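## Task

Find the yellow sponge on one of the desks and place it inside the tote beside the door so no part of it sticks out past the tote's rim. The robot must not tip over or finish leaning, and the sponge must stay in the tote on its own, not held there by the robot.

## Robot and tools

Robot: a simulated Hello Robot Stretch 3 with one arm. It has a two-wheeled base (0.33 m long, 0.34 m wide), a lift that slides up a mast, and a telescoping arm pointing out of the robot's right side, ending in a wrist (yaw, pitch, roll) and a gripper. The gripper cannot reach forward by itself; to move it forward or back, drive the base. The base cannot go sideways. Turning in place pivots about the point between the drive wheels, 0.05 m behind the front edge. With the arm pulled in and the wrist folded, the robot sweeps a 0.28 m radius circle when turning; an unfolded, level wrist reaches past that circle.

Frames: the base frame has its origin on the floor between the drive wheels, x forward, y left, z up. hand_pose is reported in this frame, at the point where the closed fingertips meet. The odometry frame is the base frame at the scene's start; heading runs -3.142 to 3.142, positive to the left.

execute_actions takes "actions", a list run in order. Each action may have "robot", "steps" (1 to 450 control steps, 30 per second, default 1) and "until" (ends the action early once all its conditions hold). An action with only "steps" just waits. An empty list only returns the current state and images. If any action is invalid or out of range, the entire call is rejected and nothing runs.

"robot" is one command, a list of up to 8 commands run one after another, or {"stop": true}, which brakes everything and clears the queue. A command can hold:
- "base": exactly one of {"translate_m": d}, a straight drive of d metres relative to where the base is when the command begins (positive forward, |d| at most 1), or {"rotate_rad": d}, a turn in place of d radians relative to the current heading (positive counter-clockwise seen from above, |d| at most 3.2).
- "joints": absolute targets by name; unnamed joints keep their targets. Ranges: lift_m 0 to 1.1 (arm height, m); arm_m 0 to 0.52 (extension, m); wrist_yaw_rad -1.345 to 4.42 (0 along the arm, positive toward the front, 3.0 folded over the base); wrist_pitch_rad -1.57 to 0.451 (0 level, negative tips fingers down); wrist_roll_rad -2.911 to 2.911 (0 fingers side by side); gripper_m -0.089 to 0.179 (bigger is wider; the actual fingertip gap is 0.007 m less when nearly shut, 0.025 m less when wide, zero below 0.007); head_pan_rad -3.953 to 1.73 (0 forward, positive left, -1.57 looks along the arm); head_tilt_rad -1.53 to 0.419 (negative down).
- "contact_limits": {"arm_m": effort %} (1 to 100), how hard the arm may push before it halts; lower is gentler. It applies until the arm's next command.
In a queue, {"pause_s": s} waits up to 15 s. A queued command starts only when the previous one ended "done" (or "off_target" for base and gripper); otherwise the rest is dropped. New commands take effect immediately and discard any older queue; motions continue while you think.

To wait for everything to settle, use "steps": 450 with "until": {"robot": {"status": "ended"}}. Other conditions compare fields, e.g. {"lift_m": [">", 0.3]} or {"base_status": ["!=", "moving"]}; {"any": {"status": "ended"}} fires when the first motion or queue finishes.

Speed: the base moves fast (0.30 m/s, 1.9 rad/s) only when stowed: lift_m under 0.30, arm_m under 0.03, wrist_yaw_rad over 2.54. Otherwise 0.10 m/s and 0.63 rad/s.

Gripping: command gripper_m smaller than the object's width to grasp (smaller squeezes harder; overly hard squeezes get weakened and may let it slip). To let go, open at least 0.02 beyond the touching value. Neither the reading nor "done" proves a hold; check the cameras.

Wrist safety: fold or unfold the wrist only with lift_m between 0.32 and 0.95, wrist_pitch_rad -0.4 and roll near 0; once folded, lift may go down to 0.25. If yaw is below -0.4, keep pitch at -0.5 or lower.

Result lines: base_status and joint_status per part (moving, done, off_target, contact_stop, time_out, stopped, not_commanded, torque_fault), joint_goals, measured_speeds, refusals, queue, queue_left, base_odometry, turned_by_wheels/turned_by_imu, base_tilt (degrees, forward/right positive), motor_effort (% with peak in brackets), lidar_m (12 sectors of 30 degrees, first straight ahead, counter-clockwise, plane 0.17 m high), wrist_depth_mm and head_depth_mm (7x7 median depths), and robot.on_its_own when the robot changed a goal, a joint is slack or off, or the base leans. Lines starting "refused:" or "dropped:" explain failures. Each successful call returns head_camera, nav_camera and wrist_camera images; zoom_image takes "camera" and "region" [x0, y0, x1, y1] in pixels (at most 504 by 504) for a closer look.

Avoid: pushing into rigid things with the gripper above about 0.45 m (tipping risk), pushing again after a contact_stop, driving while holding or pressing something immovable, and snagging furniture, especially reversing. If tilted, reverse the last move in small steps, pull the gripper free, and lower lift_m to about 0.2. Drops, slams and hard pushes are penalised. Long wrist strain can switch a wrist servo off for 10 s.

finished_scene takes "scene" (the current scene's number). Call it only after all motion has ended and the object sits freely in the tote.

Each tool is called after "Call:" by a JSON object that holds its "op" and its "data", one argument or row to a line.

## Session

Call:
{"op": "execute_actions", "data": {
  "actions": []
}}

Call:
{"op": "execute_actions", "data": {
  "actions": [
    {"robot":{"joints":{"head_pan_rad":-1.5,"head_tilt_rad":-0.5}},"steps":90,"until":{"robot":{"status":"ended"}}}
  ]
}}

Call:
{"op": "execute_actions", "data": {
  "actions": [
    {"robot":{"joints":{"head_pan_rad":-3.1}},"steps":90,"until":{"robot":{"status":"ended"}}}
  ]
}}

Scene clock: 0.00 s.
robot.base_odometry: x=+0.000 y=+0.000 heading=+0.000 (m, m, rad; robot's odometry frame)
robot.turned_by_wheels: +0.000 (rad since the last result)
robot.turned_by_imu: +0.000 (rad since the last result)
robot.base_tilt: forward=+0.5 right=-0.1 (deg)
robot.lidar_m: 0.95 1.54 1.66 1.07 0.89 0.88 0.99 1.58 1.82 1.04 0.86 0.85
robot.head_depth_mm: 847 850 851 857 860 863 866 / 911 917 918 922 927 932 934 / 990 992 998 1004 1009 1015 1018 / 1103 1089 1092 1098 1105 1112 1115 / 1892 1198 1202 1213 1220 1226 1234 / 2089 1330 1346 1351 1361 1370 1374 / 2002 1505 1523 1528 1544 1554 1558
robot.base_status: not_commanded
robot.joint_positions: lift_m=+0.595 arm_m=-0.002 wrist_yaw_rad=+2.958 wrist_pitch_rad=-0.472 wrist_roll_rad=-0.001 gripper_m=+0.037 head_pan_rad=+0.001 head_tilt_rad=-0.001
robot.joint_goals: lift_m=+0.595 arm_m=-0.002 wrist_yaw_rad=+2.958 wrist_pitch_rad=-0.472 wrist_roll_rad=-0.001 gripper_m=+0.037 head_pan_rad=+0.001 head_tilt_rad=-0.001
robot.joint_status: lift_m=not_commanded arm_m=not_commanded wrist_yaw_rad=not_commanded wrist_pitch_rad=not_commanded wrist_roll_rad=not_commanded gripper_m=not_commanded head_pan_rad=not_commanded head_tilt_rad=not_commanded
robot.measured_speeds: translate_m=+0.000 rotate_rad=+0.000 lift_m=+0.000 arm_m=+0.000 wrist_yaw_rad=+0.000 wrist_pitch_rad=+0.000 wrist_roll_rad=+0.000 head_pan_rad=+0.000 head_tilt_rad=+0.000
robot: refusals=0 queue=idle queue_left=0
robot.motor_effort: left_wheel=+0 right_wheel=-1 lift_m=+18 arm_m=-1 wrist_yaw_rad=+0 wrist_pitch_rad=+6 wrist_roll_rad=+0 gripper_m=-1 head_pan_rad=-1 head_tilt_rad=+2 (%)
robot.hand_pose: x=+0.0185 y=+0.0711 z=+0.5957 quat_wxyz=(+0.228, +0.699, +0.102, +0.670) (m; robot's base frame)
robot.wrist_depth_mm: 655 919 - - - - - / 697 - - - - - - / 742 - - - - - - / 787 - - - - - - / 792 890 - - 956 951 - / 786 790 - 811 844 807 818 / 687 709 709 698 707 711 706
pictures: head_camera (sideways: a quarter turn clockwise sets it upright), nav_camera (sideways: a quarter turn counterclockwise sets it upright), wrist_camera
camera_calibration (this result's frames):
head_camera: T_world_to_cam=[[-0.0547147, -0.00630162, -0.998482, 1.32221], [-0.0282683, 0.999589, -0.00475957, 0.0151872], [0.998102, 0.0279649, -0.0548703, 0.0246945], [0, 0, 0, 1]] pos_world=[0.0481258, -0.00753952, 1.32163]
nav_camera: T_world_to_cam=[[-0.0379769, -0.0308782, 0.998801, -1.26001], [-0.00191354, -0.999518, -0.0309732, 0.0916446], [0.999277, -0.00308751, 0.0378995, -0.10032], [0, 0, 0, 1]] pos_world=[0.0525719, 0.0523839, 1.26514]
wrist_camera: T_world_to_cam=[[0.97656, -0.213996, 0.0231755, -0.0213647], [-0.107186, -0.576837, -0.809796, 0.558525], [0.186662, 0.78833, -0.586253, 0.455772], [0, 0, 0, 1]] pos_world=[-0.00434535, -0.0416933, 0.719984]
Images, in order (width x height): head_camera 896x504, nav_camera 672x504, wrist_camera 644x364.

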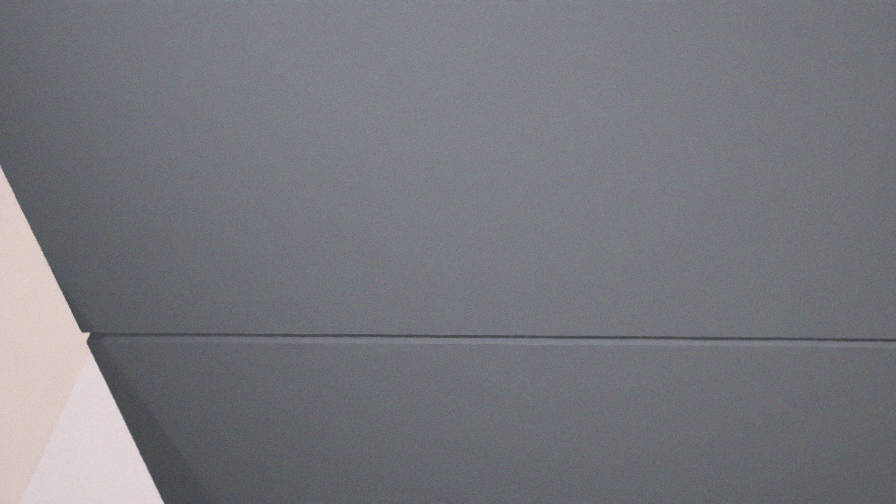

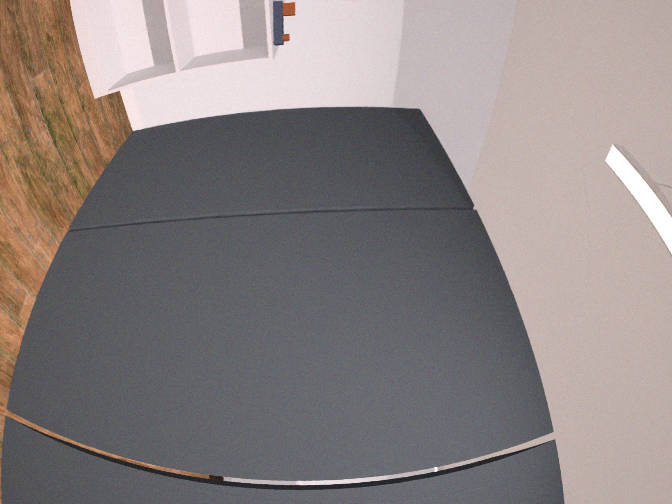

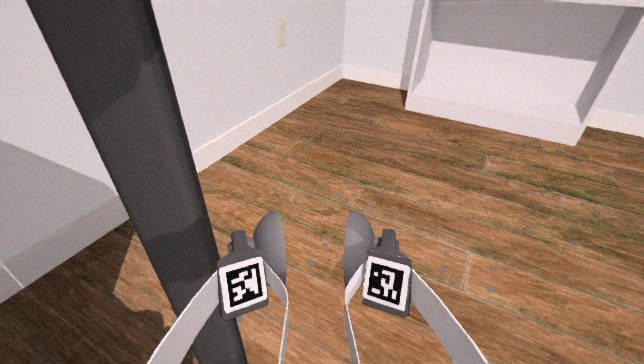

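Scene clock: 1.33 s.
robot.base_odometry: x=+0.000 y=+0.000 heading=+0.000 (m, m, rad; robot's odometry frame)
robot.turned_by_wheels: +0.000 (rad since the last result)
robot.turned_by_imu: +0.000 (rad since the last result)
robot.base_tilt: forward=+0.5 right=-0.1 (deg)
robot.lidar_m: 0.95 1.54 1.66 1.07 0.89 0.88 0.98 1.58 1.83 1.03 0.86 0.86
robot.head_depth_mm: 1791 1909 2040 2197 1940 1561 1316 / 1921 2071 2236 2330 1939 1564 1318 / 2104 2263 2462 2530 1938 1567 1312 / 978 1061 1163 1284 1441 1520 1316 / 904 974 1058 1163 1283 1433 1317 / 837 899 972 1055 1152 1279 1312 / 782 833 896 966 1050 1153 1255
robot.base_status: not_commanded
robot.joint_positions: lift_m=+0.595 arm_m=-0.002 wrist_yaw_rad=+2.958 wrist_pitch_rad=-0.472 wrist_roll_rad=-0.001 gripper_m=+0.037 head_pan_rad=-1.493 head_tilt_rad=-0.493
robot.joint_goals: lift_m=+0.595 arm_m=-0.002 wrist_yaw_rad=+2.958 wrist_pitch_rad=-0.472 wrist_roll_rad=-0.001 gripper_m=+0.037 head_pan_rad=-1.500 head_tilt_rad=-0.500
robot.joint_status: lift_m=not_commanded arm_m=not_commanded wrist_yaw_rad=not_commanded wrist_pitch_rad=not_commanded wrist_roll_rad=not_commanded gripper_m=not_commanded head_pan_rad=done head_tilt_rad=done
robot.measured_speeds: translate_m=+0.000 rotate_rad=+0.000 lift_m=+0.000 arm_m=+0.000 wrist_yaw_rad=+0.000 wrist_pitch_rad=+0.000 wrist_roll_rad=+0.000 head_pan_rad=+0.000 head_tilt_rad=+0.000
robot: refusals=0 queue=done queue_left=0
robot.motor_effort: left_wheel=+0(0) right_wheel=+0(1) lift_m=+19(19) arm_m=-2(1) wrist_yaw_rad=+0(0) wrist_pitch_rad=+6(6) wrist_roll_rad=+1(0) gripper_m=+1(0) head_pan_rad=-3(31) head_tilt_rad=-3(25) (%)
robot.hand_pose: x=+0.0185 y=+0.0711 z=+0.5957 quat_wxyz=(+0.228, +0.699, +0.102, +0.670) (m; robot's base frame)
robot.wrist_depth_mm: 651 906 - - - - - / 699 - - - - - - / 752 - - - - - - / 787 - - - - - - / 809 900 - - 965 959 - / 795 806 - 802 851 824 813 / 689 685 700 703 693 716 714
pictures: head_camera (sideways: a quarter turn clockwise sets it upright), nav_camera (sideways: a quarter turn counterclockwise sets it upright), wrist_camera
camera_calibration (this result's frames):
head_camera: T_world_to_cam=[[-0.0467337, 0.517894, -0.854167, 1.13367], [0.994572, 0.103705, 0.00846235, -0.00826438], [0.0929641, -0.849135, -0.51993, 0.635484], [0, 0, 0, 1]] pos_world=[0.00212295, -0.0466528, 1.29882]
nav_camera: T_world_to_cam=[[0.00344333, -0.439438, 0.898266, -1.12876], [-0.997847, -0.0603457, -0.0256965, 0.0908317], [0.0654985, -0.896244, -0.4387, 0.525724], [0, 0, 0, 1]] pos_world=[0.0600886, -0.01936, 1.24689]
wrist_camera: T_world_to_cam=[[0.97656, -0.213996, 0.0231754, -0.0213647], [-0.107186, -0.576837, -0.809796, 0.558525], [0.186662, 0.78833, -0.586253, 0.455772], [0, 0, 0, 1]] pos_world=[-0.00434535, -0.0416933, 0.719984]
Images, in order (width x height): head_camera 896x504, nav_camera 672x504, wrist_camera 644x364.

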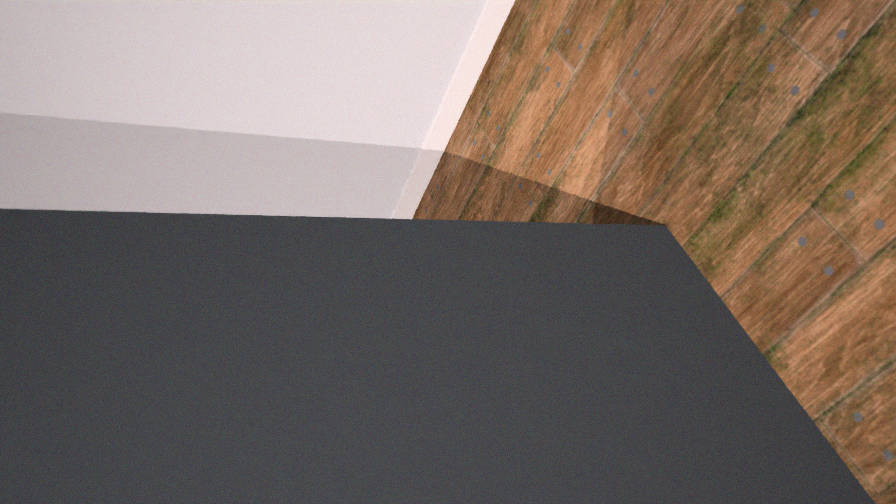

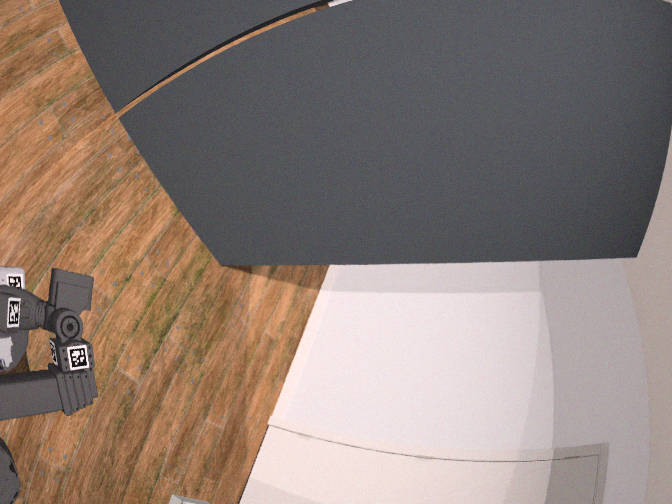

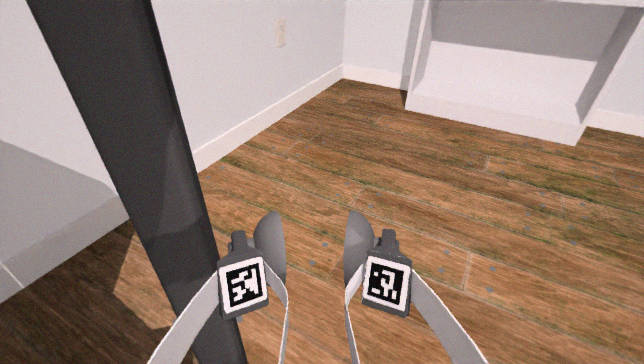

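Scene clock: 2.73 s.
robot.base_odometry: x=+0.000 y=+0.000 heading=+0.000 (m, m, rad; robot's odometry frame)
robot.turned_by_wheels: +0.000 (rad since the last result)
robot.turned_by_imu: +0.000 (rad since the last result)
robot.base_tilt: forward=+0.6 right=-0.1 (deg)
robot.lidar_m: 0.95 1.54 1.66 1.07 0.88 0.88 0.99 1.58 1.83 1.04 0.86 0.85
robot.head_depth_mm: 831 886 947 1024 1111 1217 1279 / 894 958 1034 1122 1228 1354 1313 / 969 1045 1135 1242 1375 1484 1313 / 1056 1148 1254 1391 1561 1566 1317 / 1160 1279 1415 1583 1753 1562 1315 / 1290 1426 1605 1832 1914 1569 1316 / 1457 1630 1884 2098 1942 1575 1320
robot.base_status: not_commanded
robot.joint_positions: lift_m=+0.595 arm_m=-0.002 wrist_yaw_rad=+2.958 wrist_pitch_rad=-0.472 wrist_roll_rad=-0.001 gripper_m=+0.037 head_pan_rad=-3.093 head_tilt_rad=-0.494
robot.joint_goals: lift_m=+0.595 arm_m=-0.002 wrist_yaw_rad=+2.958 wrist_pitch_rad=-0.472 wrist_roll_rad=-0.001 gripper_m=+0.037 head_pan_rad=-3.100 head_tilt_rad=-0.500
robot.joint_status: lift_m=not_commanded arm_m=not_commanded wrist_yaw_rad=not_commanded wrist_pitch_rad=not_commanded wrist_roll_rad=not_commanded gripper_m=not_commanded head_pan_rad=done head_tilt_rad=done
robot.measured_speeds: translate_m=+0.000 rotate_rad=+0.000 lift_m=+0.000 arm_m=+0.000 wrist_yaw_rad=+0.000 wrist_pitch_rad=+0.000 wrist_roll_rad=+0.000 head_pan_rad=+0.000 head_tilt_rad=+0.000
robot: refusals=0 queue=done queue_left=0
robot.motor_effort: left_wheel=+1(1) right_wheel=-1(0) lift_m=+19(19) arm_m=-1(2) wrist_yaw_rad=+0(0) wrist_pitch_rad=+6(6) wrist_roll_rad=+0(0) gripper_m=+0(0) head_pan_rad=-3(30) head_tilt_rad=-3(3) (%)
robot.hand_pose: x=+0.0185 y=+0.0711 z=+0.5957 quat_wxyz=(+0.228, +0.699, +0.102, +0.670) (m; robot's base frame)
robot.wrist_depth_mm: 661 933 - - - - - / 702 - - - - - - / 746 - - - - - - / 778 - - - - - - / 815 907 - - 967 967 - / 779 816 - 806 840 806 807 / 692 698 696 705 712 708 723
pictures: head_camera (sideways: a quarter turn clockwise sets it upright), nav_camera (sideways: a quarter turn counterclockwise sets it upright), wrist_camera
camera_calibration (this result's frames):
head_camera: T_world_to_cam=[[0.519224, 0.0315993, -0.854054, 1.13007], [0.0746155, -0.997176, 0.00846798, -0.00265996], [-0.851375, -0.0681224, -0.520116, 0.641486], [0, 0, 0, 1]] pos_world=[-0.0404161, 0.00533776, 1.29881]
nav_camera: T_world_to_cam=[[-0.439547, 0.00938108, 0.898171, -1.12593], [-0.0311752, 0.999184, -0.0256926, 0.08493], [-0.897679, -0.0392938, -0.438895, 0.531854], [0, 0, 0, 1]] pos_world=[-0.0148163, -0.0533996, 1.24689]
wrist_camera: T_world_to_cam=[[0.97656, -0.213996, 0.0231753, -0.0213645], [-0.107186, -0.576837, -0.809796, 0.558524], [0.186662, 0.78833, -0.586253, 0.455772], [0, 0, 0, 1]] pos_world=[-0.00434537, -0.0416933, 0.719984]
Images, in order (width x height): head_camera 896x504, nav_camera 672x504, wrist_camera 644x364.

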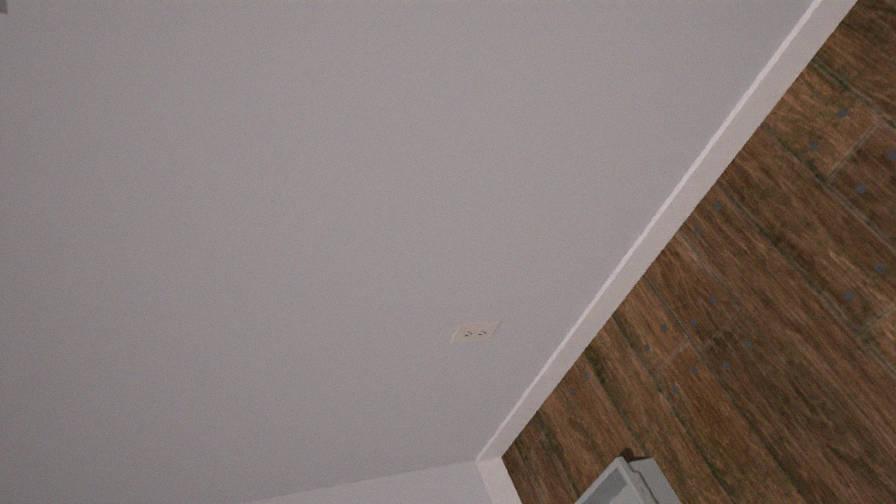

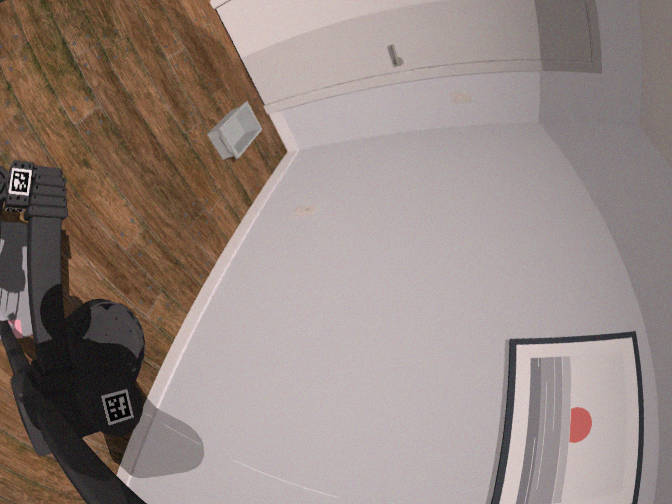

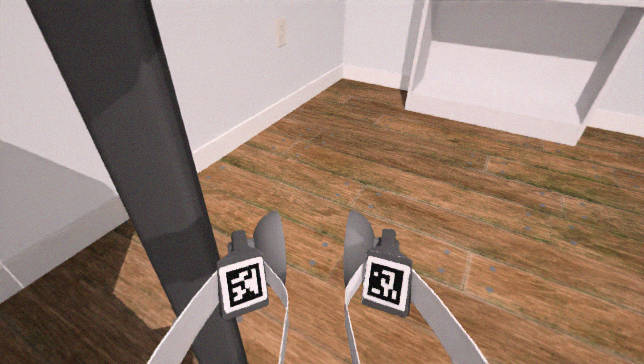

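Call:
{"op": "execute_actions", "data": {
  "actions": [
    {"robot":[{"base":{"rotate_rad":-1.82},"joints":{"lift_m":0.285,"head_pan_rad":0.75,"head_tilt_rad":-0.4}},{"base":{"translate_m":1}}],"steps":450,"until":{"robot":{"translate_m":[">",0.45]}}},
    {"robot":[{"base":{"translate_m":1}},{"base":{"rotate_rad":1.2}},{"base":{"translate_m":0.9}}],"steps":450,"until":{"robot":{"status":"ended"}}}
  ]
}}

Scene clock: 20.07 s.
robot.base_odometry: x=+0.374 y=-1.932 heading=-0.620 (m, m, rad; robot's odometry frame)
robot.turned_by_wheels: -0.620 (rad since the last result)
robot.turned_by_imu: -0.611 (rad since the last result)
robot.base_tilt: forward=+0.5 right=-0.1 (deg)
robot.lidar_m: 1.74 2.39 2.95 1.23 0.44 0.51 1.80 0.83 0.65 0.64 0.69 1.01
robot.head_depth_mm: 2327 2395 2570 2679 2157 1691 1392 / 2532 2633 2749 2679 2160 1693 1396 / 2776 2940 3156 2974 2152 1691 1390 / 3078 3312 3533 3004 2143 1690 1395 / 3215 3459 3695 2975 2151 1689 1398 / 3050 3201 3446 2961 2149 1688 1392 / 2829 2972 3183 2964 2157 1688 1399
robot.base_status: done (translate_m +0.9000 of +0.9000)
robot.joint_positions: lift_m=+0.285 arm_m=-0.002 wrist_yaw_rad=+2.958 wrist_pitch_rad=-0.473 wrist_roll_rad=-0.001 gripper_m=+0.037 head_pan_rad=+0.743 head_tilt_rad=-0.408
robot.joint_goals: lift_m=+0.285 arm_m=-0.002 wrist_yaw_rad=+2.958 wrist_pitch_rad=-0.473 wrist_roll_rad=-0.001 gripper_m=+0.037 head_pan_rad=+0.750 head_tilt_rad=-0.400
robot.joint_status: lift_m=done arm_m=not_commanded wrist_yaw_rad=not_commanded wrist_pitch_rad=not_commanded wrist_roll_rad=not_commanded gripper_m=not_commanded head_pan_rad=done head_tilt_rad=done
robot.measured_speeds: translate_m=+0.000 rotate_rad=+0.000 lift_m=+0.000 arm_m=+0.000 wrist_yaw_rad=+0.000 wrist_pitch_rad=+0.000 wrist_roll_rad=+0.000 head_pan_rad=+0.000 head_tilt_rad=+0.000
robot: refusals=0 queue=done queue_left=0
robot.motor_effort: left_wheel=-1(8) right_wheel=+2(10) lift_m=+17(18) arm_m=-2(2) wrist_yaw_rad=+0(0) wrist_pitch_rad=+6(6) wrist_roll_rad=+0(0) gripper_m=+0(0) head_pan_rad=+2(29) head_tilt_rad=+3(10) (%)
robot.hand_pose: x=+0.0184 y=+0.0710 z=+0.2857 quat_wxyz=(+0.228, +0.699, +0.102, +0.670) (m; robot's base frame)
robot.wrist_depth_mm: 305 - - - - - - / 331 - - - - - - / 365 - 842 835 841 869 869 / 400 - 655 663 671 674 679 / 448 466 567 555 553 558 553 / 457 475 - - 480 461 477 / - - - - 408 405 409
pictures: head_camera (sideways: a quarter turn clockwise sets it upright), nav_camera (sideways: a quarter turn counterclockwise sets it upright), wrist_camera
camera_calibration (this result's frames):
head_camera: T_world_to_cam=[[-0.323287, -0.305463, -0.895644, 1.18945], [-0.695811, 0.718198, 0.00621145, 0.00497659], [0.641352, 0.625207, -0.444729, 0.534289], [0, 0, 0, 1]] pos_world=[0.0453297, 0.0257191, 1.30291]
nav_camera: T_world_to_cam=[[0.285699, 0.220627, 0.932577, -1.17525], [0.66492, -0.746422, -0.0271141, 0.0825374], [0.690114, 0.627836, -0.359951, 0.419437], [0, 0, 0, 1]] pos_world=[-0.00857298, 0.0575617, 1.24922]
wrist_camera: T_world_to_cam=[[0.976562, -0.213982, 0.0231962, -0.0141941], [-0.107283, -0.577358, -0.809412, 0.307329], [0.186592, 0.787953, -0.586783, 0.274286], [0, 0, 0, 1]] pos_world=[-0.00434696, -0.0417233, 0.410031]
Images, in order (width x height): head_camera 896x504, nav_camera 672x504, wrist_camera 644x364.

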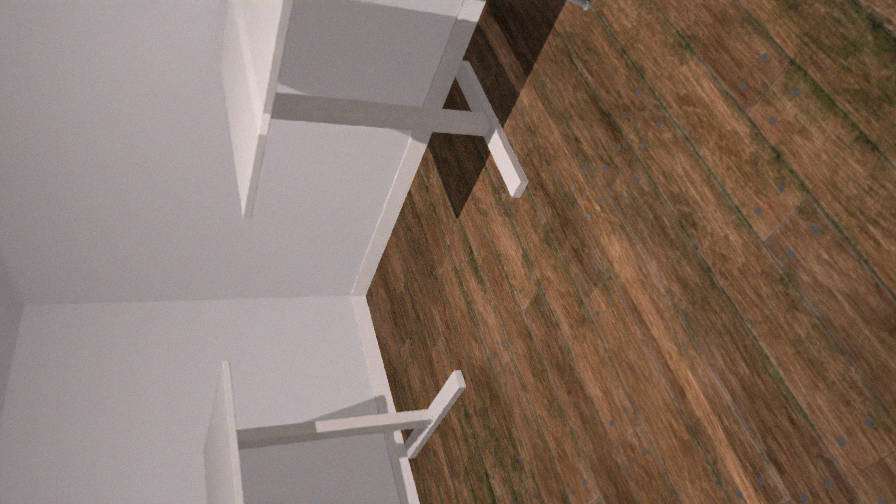

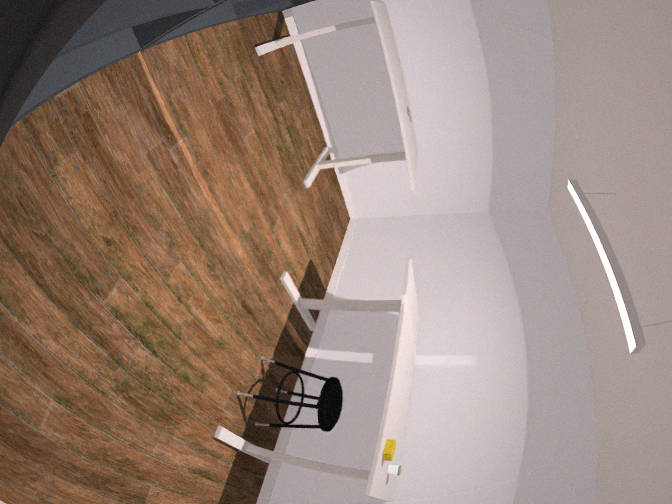

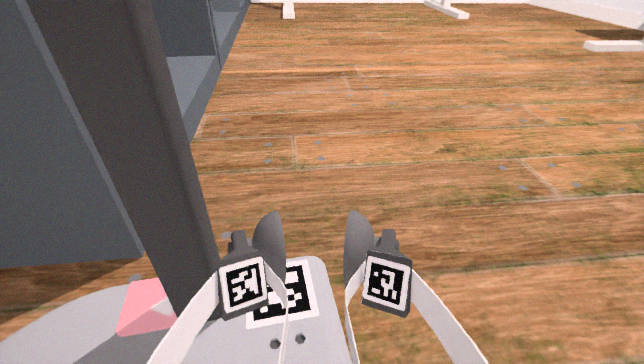

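Call:
{"op": "execute_actions", "data": {
  "actions": [
    {"robot":[{"base":{"rotate_rad":0.14},"joints":{"head_tilt_rad":-0.6,"head_pan_rad":0,"wrist_pitch_rad":-0.4}},{"base":{"translate_m":1}}],"steps":450,"until":{"robot":{"status":"ended"}}}
  ]
}}

Scene clock: 26.63 s.
robot.base_odometry: x=+1.261 y=-2.394 heading=-0.480 (m, m, rad; robot's odometry frame)
robot.turned_by_wheels: +0.140 (rad since the last result)
robot.turned_by_imu: +0.136 (rad since the last result)
robot.base_tilt: forward=+0.6 right=-0.1 (deg)
robot.lidar_m: 0.75 0.98 2.44 2.60 1.55 1.21 1.84 1.03 0.87 0.87 1.00 1.37
robot.head_depth_mm: 1115 1149 767 644 1665 1449 1237 / 1142 1153 769 645 1597 1376 1242 / 1172 1153 702 1619 1731 1444 1221 / 1196 1156 715 1192 1647 1447 1242 / 1230 1157 772 1150 1078 1381 1245 / 1256 1157 772 1190 1084 1412 1241 / 1297 1160 773 1836 1691 1438 1245
robot.base_status: done (translate_m +1.0000 of +1.0000)
robot.joint_positions: lift_m=+0.285 arm_m=-0.002 wrist_yaw_rad=+2.958 wrist_pitch_rad=-0.422 wrist_roll_rad=-0.001 gripper_m=+0.037 head_pan_rad=+0.007 head_tilt_rad=-0.593
robot.joint_goals: lift_m=+0.285 arm_m=-0.002 wrist_yaw_rad=+2.958 wrist_pitch_rad=-0.400 wrist_roll_rad=-0.001 gripper_m=+0.037 head_pan_rad=+0.000 head_tilt_rad=-0.600
robot.joint_status: lift_m=done arm_m=not_commanded wrist_yaw_rad=not_commanded wrist_pitch_rad=done wrist_roll_rad=not_commanded gripper_m=not_commanded head_pan_rad=done head_tilt_rad=done
robot.measured_speeds: translate_m=+0.000 rotate_rad=+0.000 lift_m=+0.000 arm_m=+0.000 wrist_yaw_rad=+0.000 wrist_pitch_rad=+0.000 wrist_roll_rad=+0.000 head_pan_rad=+0.000 head_tilt_rad=+0.000
robot: refusals=0 queue=done queue_left=0
robot.motor_effort: left_wheel=-1(8) right_wheel=+2(10) lift_m=+17(17) arm_m=-2(1) wrist_yaw_rad=+0(0) wrist_pitch_rad=+10(10) wrist_roll_rad=+0(1) gripper_m=-1(0) head_pan_rad=-3(30) head_tilt_rad=-3(18) (%)
robot.hand_pose: x=+0.0197 y=+0.0777 z=+0.2970 quat_wxyz=(+0.211, +0.701, +0.084, +0.676) (m; robot's base frame)
robot.wrist_depth_mm: - - - - - - - / - - - - - - - / 920 - 933 946 959 957 - / 708 - 715 721 730 741 743 / 565 566 604 581 589 584 590 / 479 480 - 504 505 492 496 / 425 - - - 420 422 426
pictures: head_camera (sideways: a quarter turn clockwise sets it upright), nav_camera (sideways: a quarter turn counterclockwise sets it upright), wrist_camera
camera_calibration (this result's frames):
head_camera: T_world_to_cam=[[-0.602533, -0.0104327, -0.798026, 1.06386], [-0.0318743, 0.999431, 0.0110004, -0.00530604], [0.797457, 0.0320646, -0.602523, 0.738641], [0, 0, 0, 1]] pos_world=[0.0518098, -0.0072823, 1.2941]
nav_camera: T_world_to_cam=[[0.526009, -0.027146, 0.850046, -1.06905], [-0.0131107, -0.999631, -0.02381, 0.0823656], [0.850378, 0.00137963, -0.526171, 0.634751], [0, 0, 0, 1]] pos_world=[0.0236324, 0.052439, 1.24469]
wrist_camera: T_world_to_cam=[[0.976362, -0.215067, 0.0215316, -0.0136476], [-0.0995581, -0.53591, -0.838384, 0.32568], [0.191848, 0.816423, -0.544654, 0.260599], [0, 0, 0, 1]] pos_world=[-0.00424636, -0.0411593, 0.415275]
Images, in order (width x height): head_camera 896x504, nav_camera 672x504, wrist_camera 644x364.

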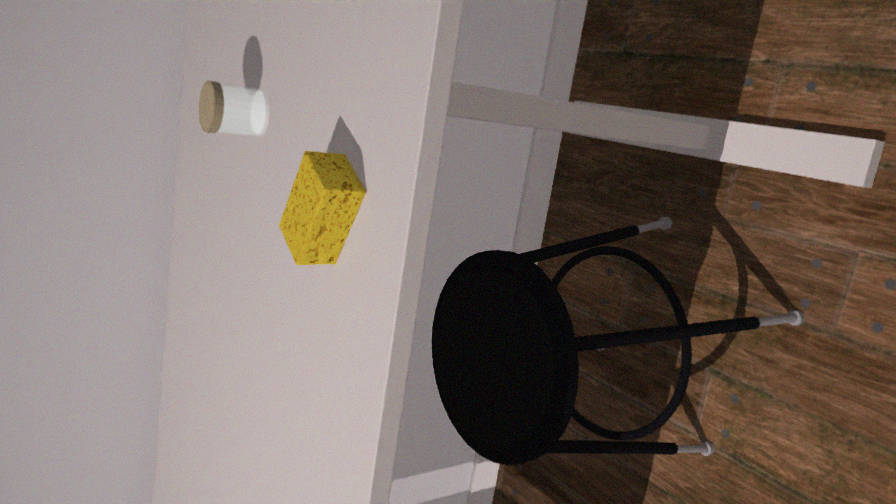

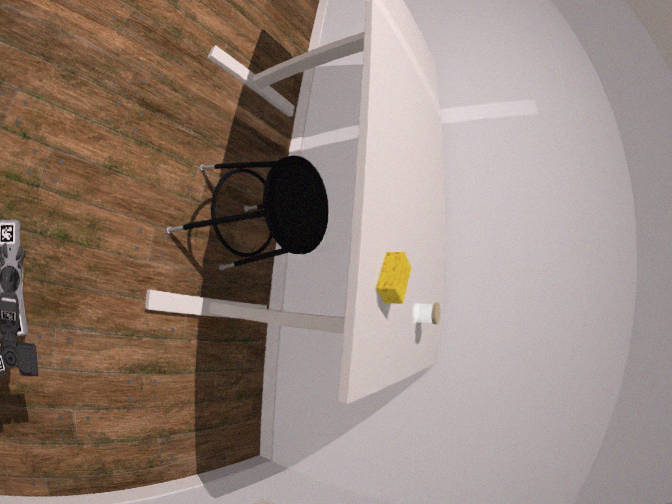

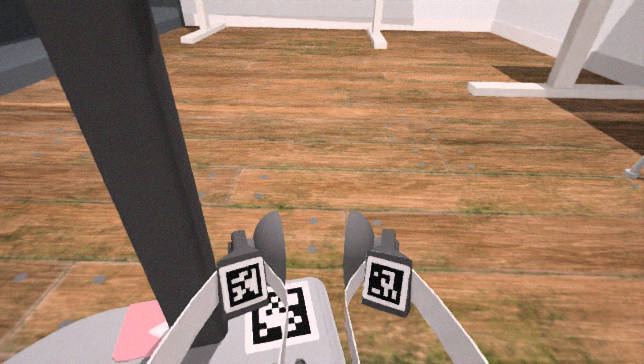

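Call:
{"op": "execute_actions", "data": {
  "actions": [
    {"robot":[{"base":{"translate_m":0.15},"joints":{"lift_m":0.5}},{"base":{"rotate_rad":1.34},"joints":{"lift_m":0.8,"head_pan_rad":-1.3}},{"joints":{"lift_m":1.09,"wrist_yaw_rad":1.5}},{"joints":{"wrist_yaw_rad":1.12,"wrist_pitch_rad":-0.7,"gripper_m":0.17,"arm_m":0.33}}],"steps":450,"until":{"robot":{"status":"ended"}}}
  ]
}}

Scene clock: 40.30 s.
robot.base_odometry: x=+1.394 y=-2.463 heading=+0.860 (m, m, rad; robot's odometry frame)
robot.turned_by_wheels: +1.340 (rad since the last result)
robot.turned_by_imu: +1.311 (rad since the last result)
robot.base_tilt: forward=+0.6 right=-0.1 (deg)
robot.lidar_m: 2.39 2.32 1.65 1.36 1.29 0.94 0.91 0.94 1.27 0.76 0.60 1.42
robot.head_depth_mm: 996 - 734 575 951 1450 1241 / 1006 1105 736 564 1027 1352 1218 / 1053 1113 735 558 1634 1442 1245 / 1081 1148 810 578 1038 1414 1241 / 1114 1159 772 577 987 1415 1217 / 1152 1159 772 600 989 1417 1238 / 1189 1159 774 624 1649 1417 1249
robot.base_status: done (rotate_rad +1.3399 of +1.3400)
robot.joint_positions: lift_m=+1.090 arm_m=+0.330 wrist_yaw_rad=+1.120 wrist_pitch_rad=-0.708 wrist_roll_rad=-0.001 gripper_m=+0.170 head_pan_rad=-1.293 head_tilt_rad=-0.594
robot.joint_goals: lift_m=+1.090 arm_m=+0.330 wrist_yaw_rad=+1.120 wrist_pitch_rad=-0.700 wrist_roll_rad=-0.001 gripper_m=+0.170 head_pan_rad=-1.300 head_tilt_rad=-0.600
robot.joint_status: lift_m=done arm_m=done wrist_yaw_rad=done wrist_pitch_rad=done wrist_roll_rad=not_commanded gripper_m=done head_pan_rad=done head_tilt_rad=done
robot.measured_speeds: translate_m=+0.000 rotate_rad=+0.000 lift_m=+0.000 arm_m=+0.000 wrist_yaw_rad=+0.000 wrist_pitch_rad=+0.000 wrist_roll_rad=+0.000 head_pan_rad=+0.000 head_tilt_rad=+0.000
robot: refusals=0 queue=done queue_left=0
robot.motor_effort: left_wheel=-2(6) right_wheel=+3(8) lift_m=+21(21) arm_m=+5(5) wrist_yaw_rad=+1(3) wrist_pitch_rad=+4(10) wrist_roll_rad=+0(1) gripper_m=-1(86) head_pan_rad=-3(29) head_tilt_rad=-3(3) (%)
robot.hand_pose: x=+0.1395 y=-0.5528 z=+1.0435 quat_wxyz=(+0.693, +0.560, -0.431, +0.144) (m; robot's base frame)
robot.wrist_depth_mm: - 491 500 508 518 525 521 / - 406 409 415 416 427 433 / - 343 347 352 355 361 364 / - 298 301 305 307 310 310 / - 270 265 268 270 277 274 / - 235 238 195 241 - 246 / - 218 215 176 214 219 221
pictures: head_camera (sideways: a quarter turn clockwise sets it upright), nav_camera (sideways: a quarter turn counterclockwise sets it upright), wrist_camera
camera_calibration (this result's frames):
head_camera: T_world_to_cam=[[-0.171154, 0.577979, -0.797901, 1.06107], [0.954546, 0.297859, 0.0110055, -0.0113299], [0.244023, -0.75975, -0.602687, 0.742231], [0, 0, 0, 1]] pos_world=[0.0113004, -0.0459915, 1.29409]
nav_camera: T_world_to_cam=[[0.114491, -0.514294, 0.849937, -1.0664], [-0.966764, -0.254562, -0.0238059, 0.0881775], [0.228605, -0.818963, -0.526346, 0.638772], [0, 0, 0, 1]] pos_world=[0.0613141, -0.00286621, 1.24469]
wrist_camera: T_world_to_cam=[[-0.459063, -0.887896, 0.0300418, -0.462837], [-0.683826, 0.331563, -0.64996, 0.990079], [0.567136, -0.318916, -0.759375, 0.703054], [0, 0, 0, 1]] pos_world=[0.0658434, -0.515009, 1.1913]
Images, in order (width x height): head_camera 896x504, nav_camera 672x504, wrist_camera 644x364.

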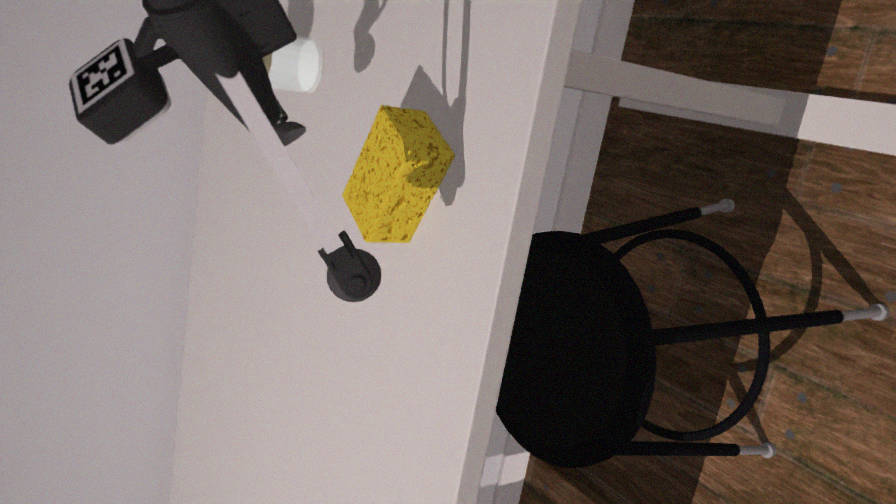

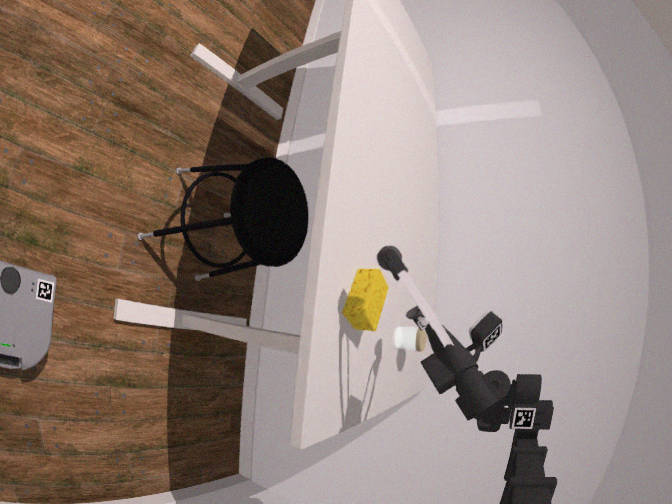

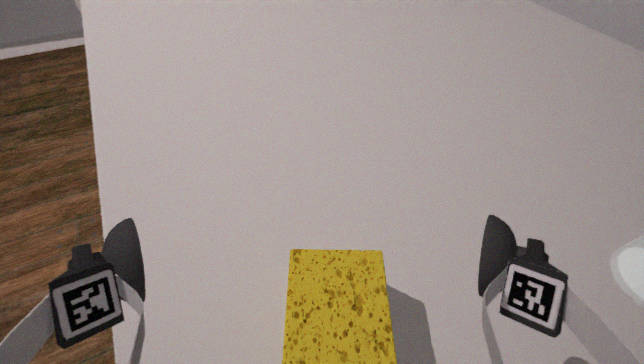

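Call:
{"op": "execute_actions", "data": {
  "actions": [
    {"robot":[{"joints":{"arm_m":0.348,"wrist_pitch_rad":-0.9}},{"joints":{"lift_m":1.061}},{"joints":{"gripper_m":0.01}},{"joints":{"lift_m":1.09}}],"steps":450,"until":{"robot":{"status":"ended"}}}
  ]
}}

Scene clock: 45.30 s.
robot.base_odometry: x=+1.394 y=-2.463 heading=+0.860 (m, m, rad; robot's odometry frame)
robot.turned_by_wheels: +0.000 (rad since the last result)
robot.turned_by_imu: -0.001 (rad since the last result)
robot.base_tilt: forward=+0.6 right=-0.1 (deg)
robot.lidar_m: 2.38 2.32 1.65 1.36 1.29 0.94 0.91 0.94 1.27 0.76 0.60 1.42
robot.head_depth_mm: 998 - 733 576 950 1447 1242 / 1019 1075 705 559 1025 1350 1216 / 1053 1110 809 557 1635 1447 1244 / 1084 1143 772 578 1039 1413 1244 / 1117 1160 772 578 988 1412 1214 / 1148 1157 772 600 991 1413 1240 / 1188 1164 773 623 1640 1416 1242
robot.base_status: done (rotate_rad +1.3399 of +1.3400)
robot.joint_positions: lift_m=+1.090 arm_m=+0.348 wrist_yaw_rad=+1.120 wrist_pitch_rad=-0.906 wrist_roll_rad=-0.001 gripper_m=+0.011 head_pan_rad=-1.293 head_tilt_rad=-0.594
robot.joint_goals: lift_m=+1.090 arm_m=+0.348 wrist_yaw_rad=+1.120 wrist_pitch_rad=-0.900 wrist_roll_rad=-0.001 gripper_m=+0.010 head_pan_rad=-1.300 head_tilt_rad=-0.600
robot.joint_status: lift_m=done arm_m=done wrist_yaw_rad=done wrist_pitch_rad=done wrist_roll_rad=not_commanded gripper_m=done head_pan_rad=done head_tilt_rad=done
robot.measured_speeds: translate_m=+0.000 rotate_rad=+0.000 lift_m=+0.000 arm_m=+0.000 wrist_yaw_rad=+0.000 wrist_pitch_rad=+0.000 wrist_roll_rad=+0.000 head_pan_rad=+0.000 head_tilt_rad=+0.000
robot: refusals=0 queue=done queue_left=0
robot.motor_effort: left_wheel=-1(1) right_wheel=+2(2) lift_m=+20(21) arm_m=+5(5) wrist_yaw_rad=+0(1) wrist_pitch_rad=+3(4) wrist_roll_rad=+1(0) gripper_m=-19(92) head_pan_rad=-3(3) head_tilt_rad=-3(3) (%)
robot.hand_pose: x=+0.1036 y=-0.5534 z=+1.0120 quat_wxyz=(+0.704, +0.600, -0.374, +0.075) (m; robot's base frame)
robot.wrist_depth_mm: - 321 325 331 337 344 345 / - 289 293 298 302 305 309 / - 263 265 268 271 274 277 / - 239 239 159 250 250 252 / - 220 219 147 228 229 231 / - 205 135 136 - 212 214 / - 193 187 128 193 197 199
pictures: head_camera (sideways: a quarter turn clockwise sets it upright), nav_camera (sideways: a quarter turn counterclockwise sets it upright), wrist_camera
camera_calibration (this result's frames):
head_camera: T_world_to_cam=[[-0.171154, 0.577979, -0.797902, 1.06107], [0.954546, 0.297859, 0.0110055, -0.0113299], [0.244023, -0.759751, -0.602687, 0.742231], [0, 0, 0, 1]] pos_world=[0.0113004, -0.0459915, 1.29409]
nav_camera: T_world_to_cam=[[0.114491, -0.514294, 0.849937, -1.0664], [-0.966764, -0.254561, -0.0238059, 0.0881775], [0.228604, -0.818963, -0.526346, 0.638772], [0, 0, 0, 1]] pos_world=[0.0613141, -0.00286623, 1.24469]
wrist_camera: T_world_to_cam=[[-0.453433, -0.89062, 0.0345572, -0.485592], [-0.785437, 0.380954, -0.487815, 0.818993], [0.421293, -0.248334, -0.872263, 0.867655], [0, 0, 0, 1]] pos_world=[0.0575469, -0.529008, 1.17312]
Images, in order (width x height): head_camera 896x504, nav_camera 672x504, wrist_camera 644x364.

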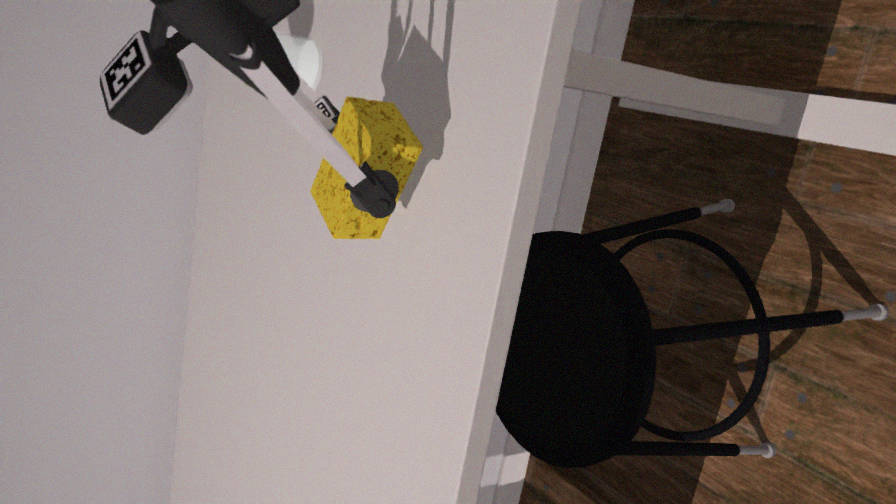

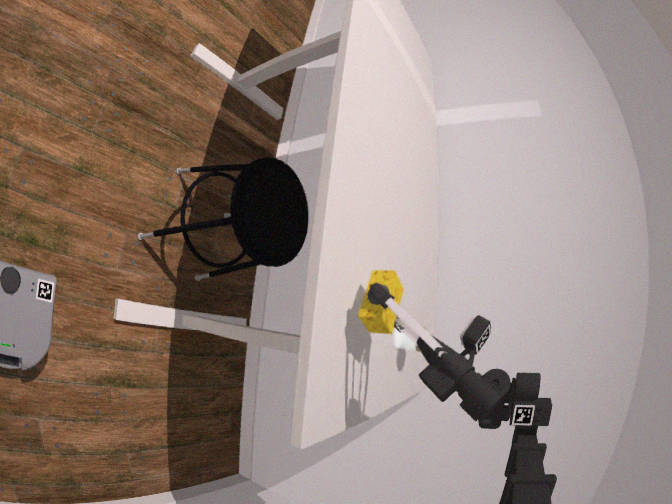

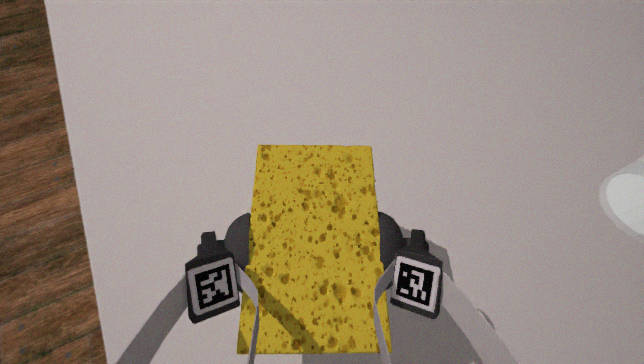

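Call:
{"op": "execute_actions", "data": {
  "actions": [
    {"robot":[{"joints":{"arm_m":0}},{"base":{"rotate_rad":1.83},"joints":{"lift_m":0.7,"wrist_pitch_rad":-0.4,"wrist_yaw_rad":1.5,"head_pan_rad":-0.3,"head_tilt_rad":-0.8}},{"base":{"translate_m":0.3},"joints":{"lift_m":0.285,"wrist_yaw_rad":2.65}}],"steps":450,"until":{"robot":{"status":"ended"}}},
    {"robot":{"base":{"translate_m":1}},"steps":300,"until":{"robot":{"translate_m":[">",0.65]}}},
    {"robot":{"base":{"translate_m":1}},"steps":300,"until":{"robot":{"status":"ended"}}}
  ]
}}

Scene clock: 65.53 s.
robot.base_odometry: x=-0.369 y=-1.607 heading=+2.690 (m, m, rad; robot's odometry frame)
robot.turned_by_wheels: +1.830 (rad since the last result)
robot.turned_by_imu: +1.792 (rad since the last result)
robot.base_tilt: forward=+0.6 right=-0.1 (deg)
robot.lidar_m: 0.81 0.49 0.42 0.42 0.48 0.83 2.69 0.64 0.55 3.09 1.93 1.66
robot.head_depth_mm: 1486 1694 1940 1711 1469 1288 1149 / 1488 1702 1934 1711 1479 1288 1152 / 1479 1689 1935 1683 1480 1293 1146 / 1483 1692 1914 1650 1477 1294 1151 / 1473 1681 1909 1728 1478 1295 1153 / 1476 1680 1898 1689 1482 1295 1150 / 1418 1445 1356 1335 1320 1253 1150
robot.base_status: done (translate_m +1.0000 of +1.0000)
robot.joint_positions: lift_m=+0.285 arm_m=+0.000 wrist_yaw_rad=+2.649 wrist_pitch_rad=-0.423 wrist_roll_rad=-0.001 gripper_m=+0.011 head_pan_rad=-0.307 head_tilt_rad=-0.791
robot.joint_goals: lift_m=+0.285 arm_m=+0.000 wrist_yaw_rad=+2.650 wrist_pitch_rad=-0.400 wrist_roll_rad=-0.001 gripper_m=+0.010 head_pan_rad=-0.300 head_tilt_rad=-0.800
robot.joint_status: lift_m=done arm_m=done wrist_yaw_rad=done wrist_pitch_rad=done wrist_roll_rad=not_commanded gripper_m=done head_pan_rad=done head_tilt_rad=done
robot.measured_speeds: translate_m=+0.000 rotate_rad=+0.000 lift_m=+0.000 arm_m=+0.000 wrist_yaw_rad=+0.000 wrist_pitch_rad=+0.000 wrist_roll_rad=+0.000 head_pan_rad=+0.000 head_tilt_rad=+0.000
robot: refusals=0 queue=done queue_left=0
robot.motor_effort: left_wheel=-2(5) right_wheel=+2(8) lift_m=+17(21) arm_m=-7(6) wrist_yaw_rad=+1(3) wrist_pitch_rad=+11(11) wrist_roll_rad=+0(0) gripper_m=-20(18) head_pan_rad=+2(29) head_tilt_rad=-4(22) (%)
robot.hand_pose: x=+0.0846 y=+0.0518 z=+0.2968 quat_wxyz=(+0.313, +0.706, -0.024, +0.635) (m; robot's base frame)
robot.wrist_depth_mm: 354 373 398 425 458 480 521 / 377 402 432 463 507 524 583 / 409 439 474 499 558 588 658 / 444 475 495 160 603 670 701 / 472 512 522 146 587 577 599 / - 479 135 136 - 492 491 / - - 127 128 409 423 426
pictures: head_camera (sideways: a quarter turn clockwise sets it upright), nav_camera (sideways: a quarter turn counterclockwise sets it upright), wrist_camera
camera_calibration (this result's frames):
head_camera: T_world_to_cam=[[-0.714405, 0.219843, -0.6643, 0.890262], [0.280743, 0.959655, 0.0156692, -0.0132878], [0.640943, -0.175304, -0.747302, 0.927908], [0, 0, 0, 1]] pos_world=[0.0450018, -0.0203006, 1.28504]
nav_camera: T_world_to_cam=[[0.641169, -0.235495, 0.730373, -0.91375], [-0.325155, -0.945462, -0.0194045, 0.078528], [0.695109, -0.225043, -0.682773, 0.839422], [0, 0, 0, 1]] pos_world=[0.0279121, 0.0479672, 1.24204]
wrist_camera: T_world_to_cam=[[0.864783, -0.501682, 0.0215675, -0.0583122], [-0.258099, -0.480925, -0.837912, 0.328561], [0.430737, 0.719045, -0.54538, 0.254178], [0, 0, 0, 1]] pos_world=[0.0257449, -0.0540061, 0.415186]
Images, in order (width x height): head_camera 896x504, nav_camera 672x504, wrist_camera 644x364.

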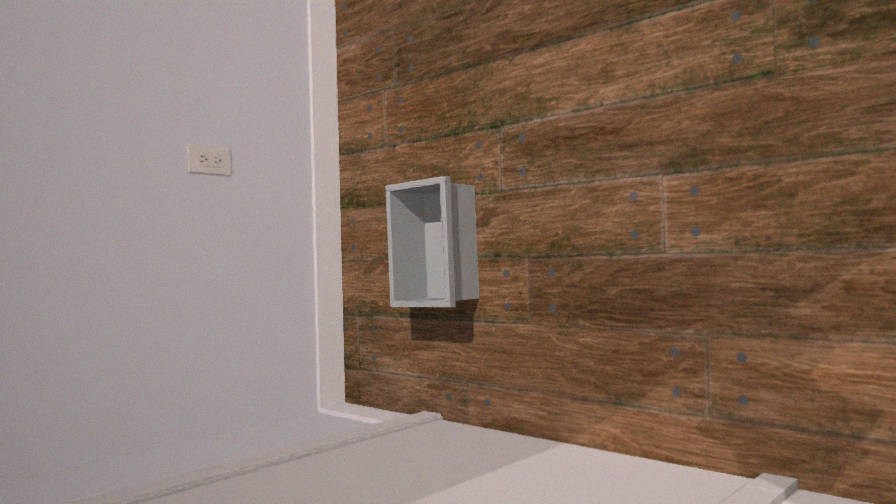

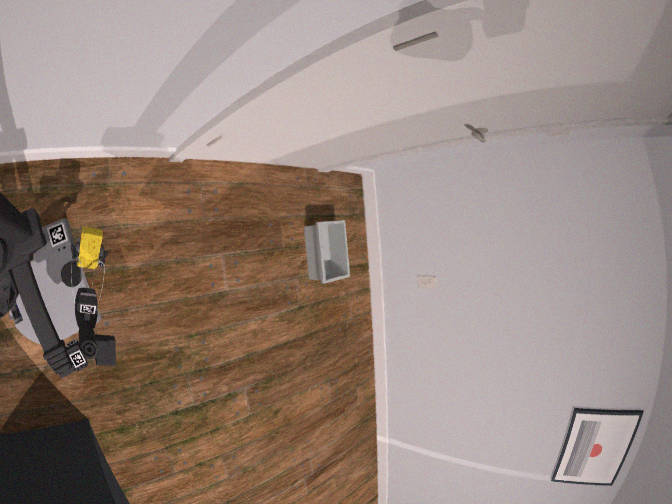

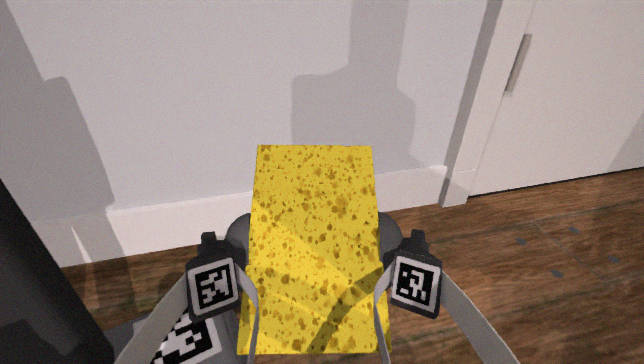

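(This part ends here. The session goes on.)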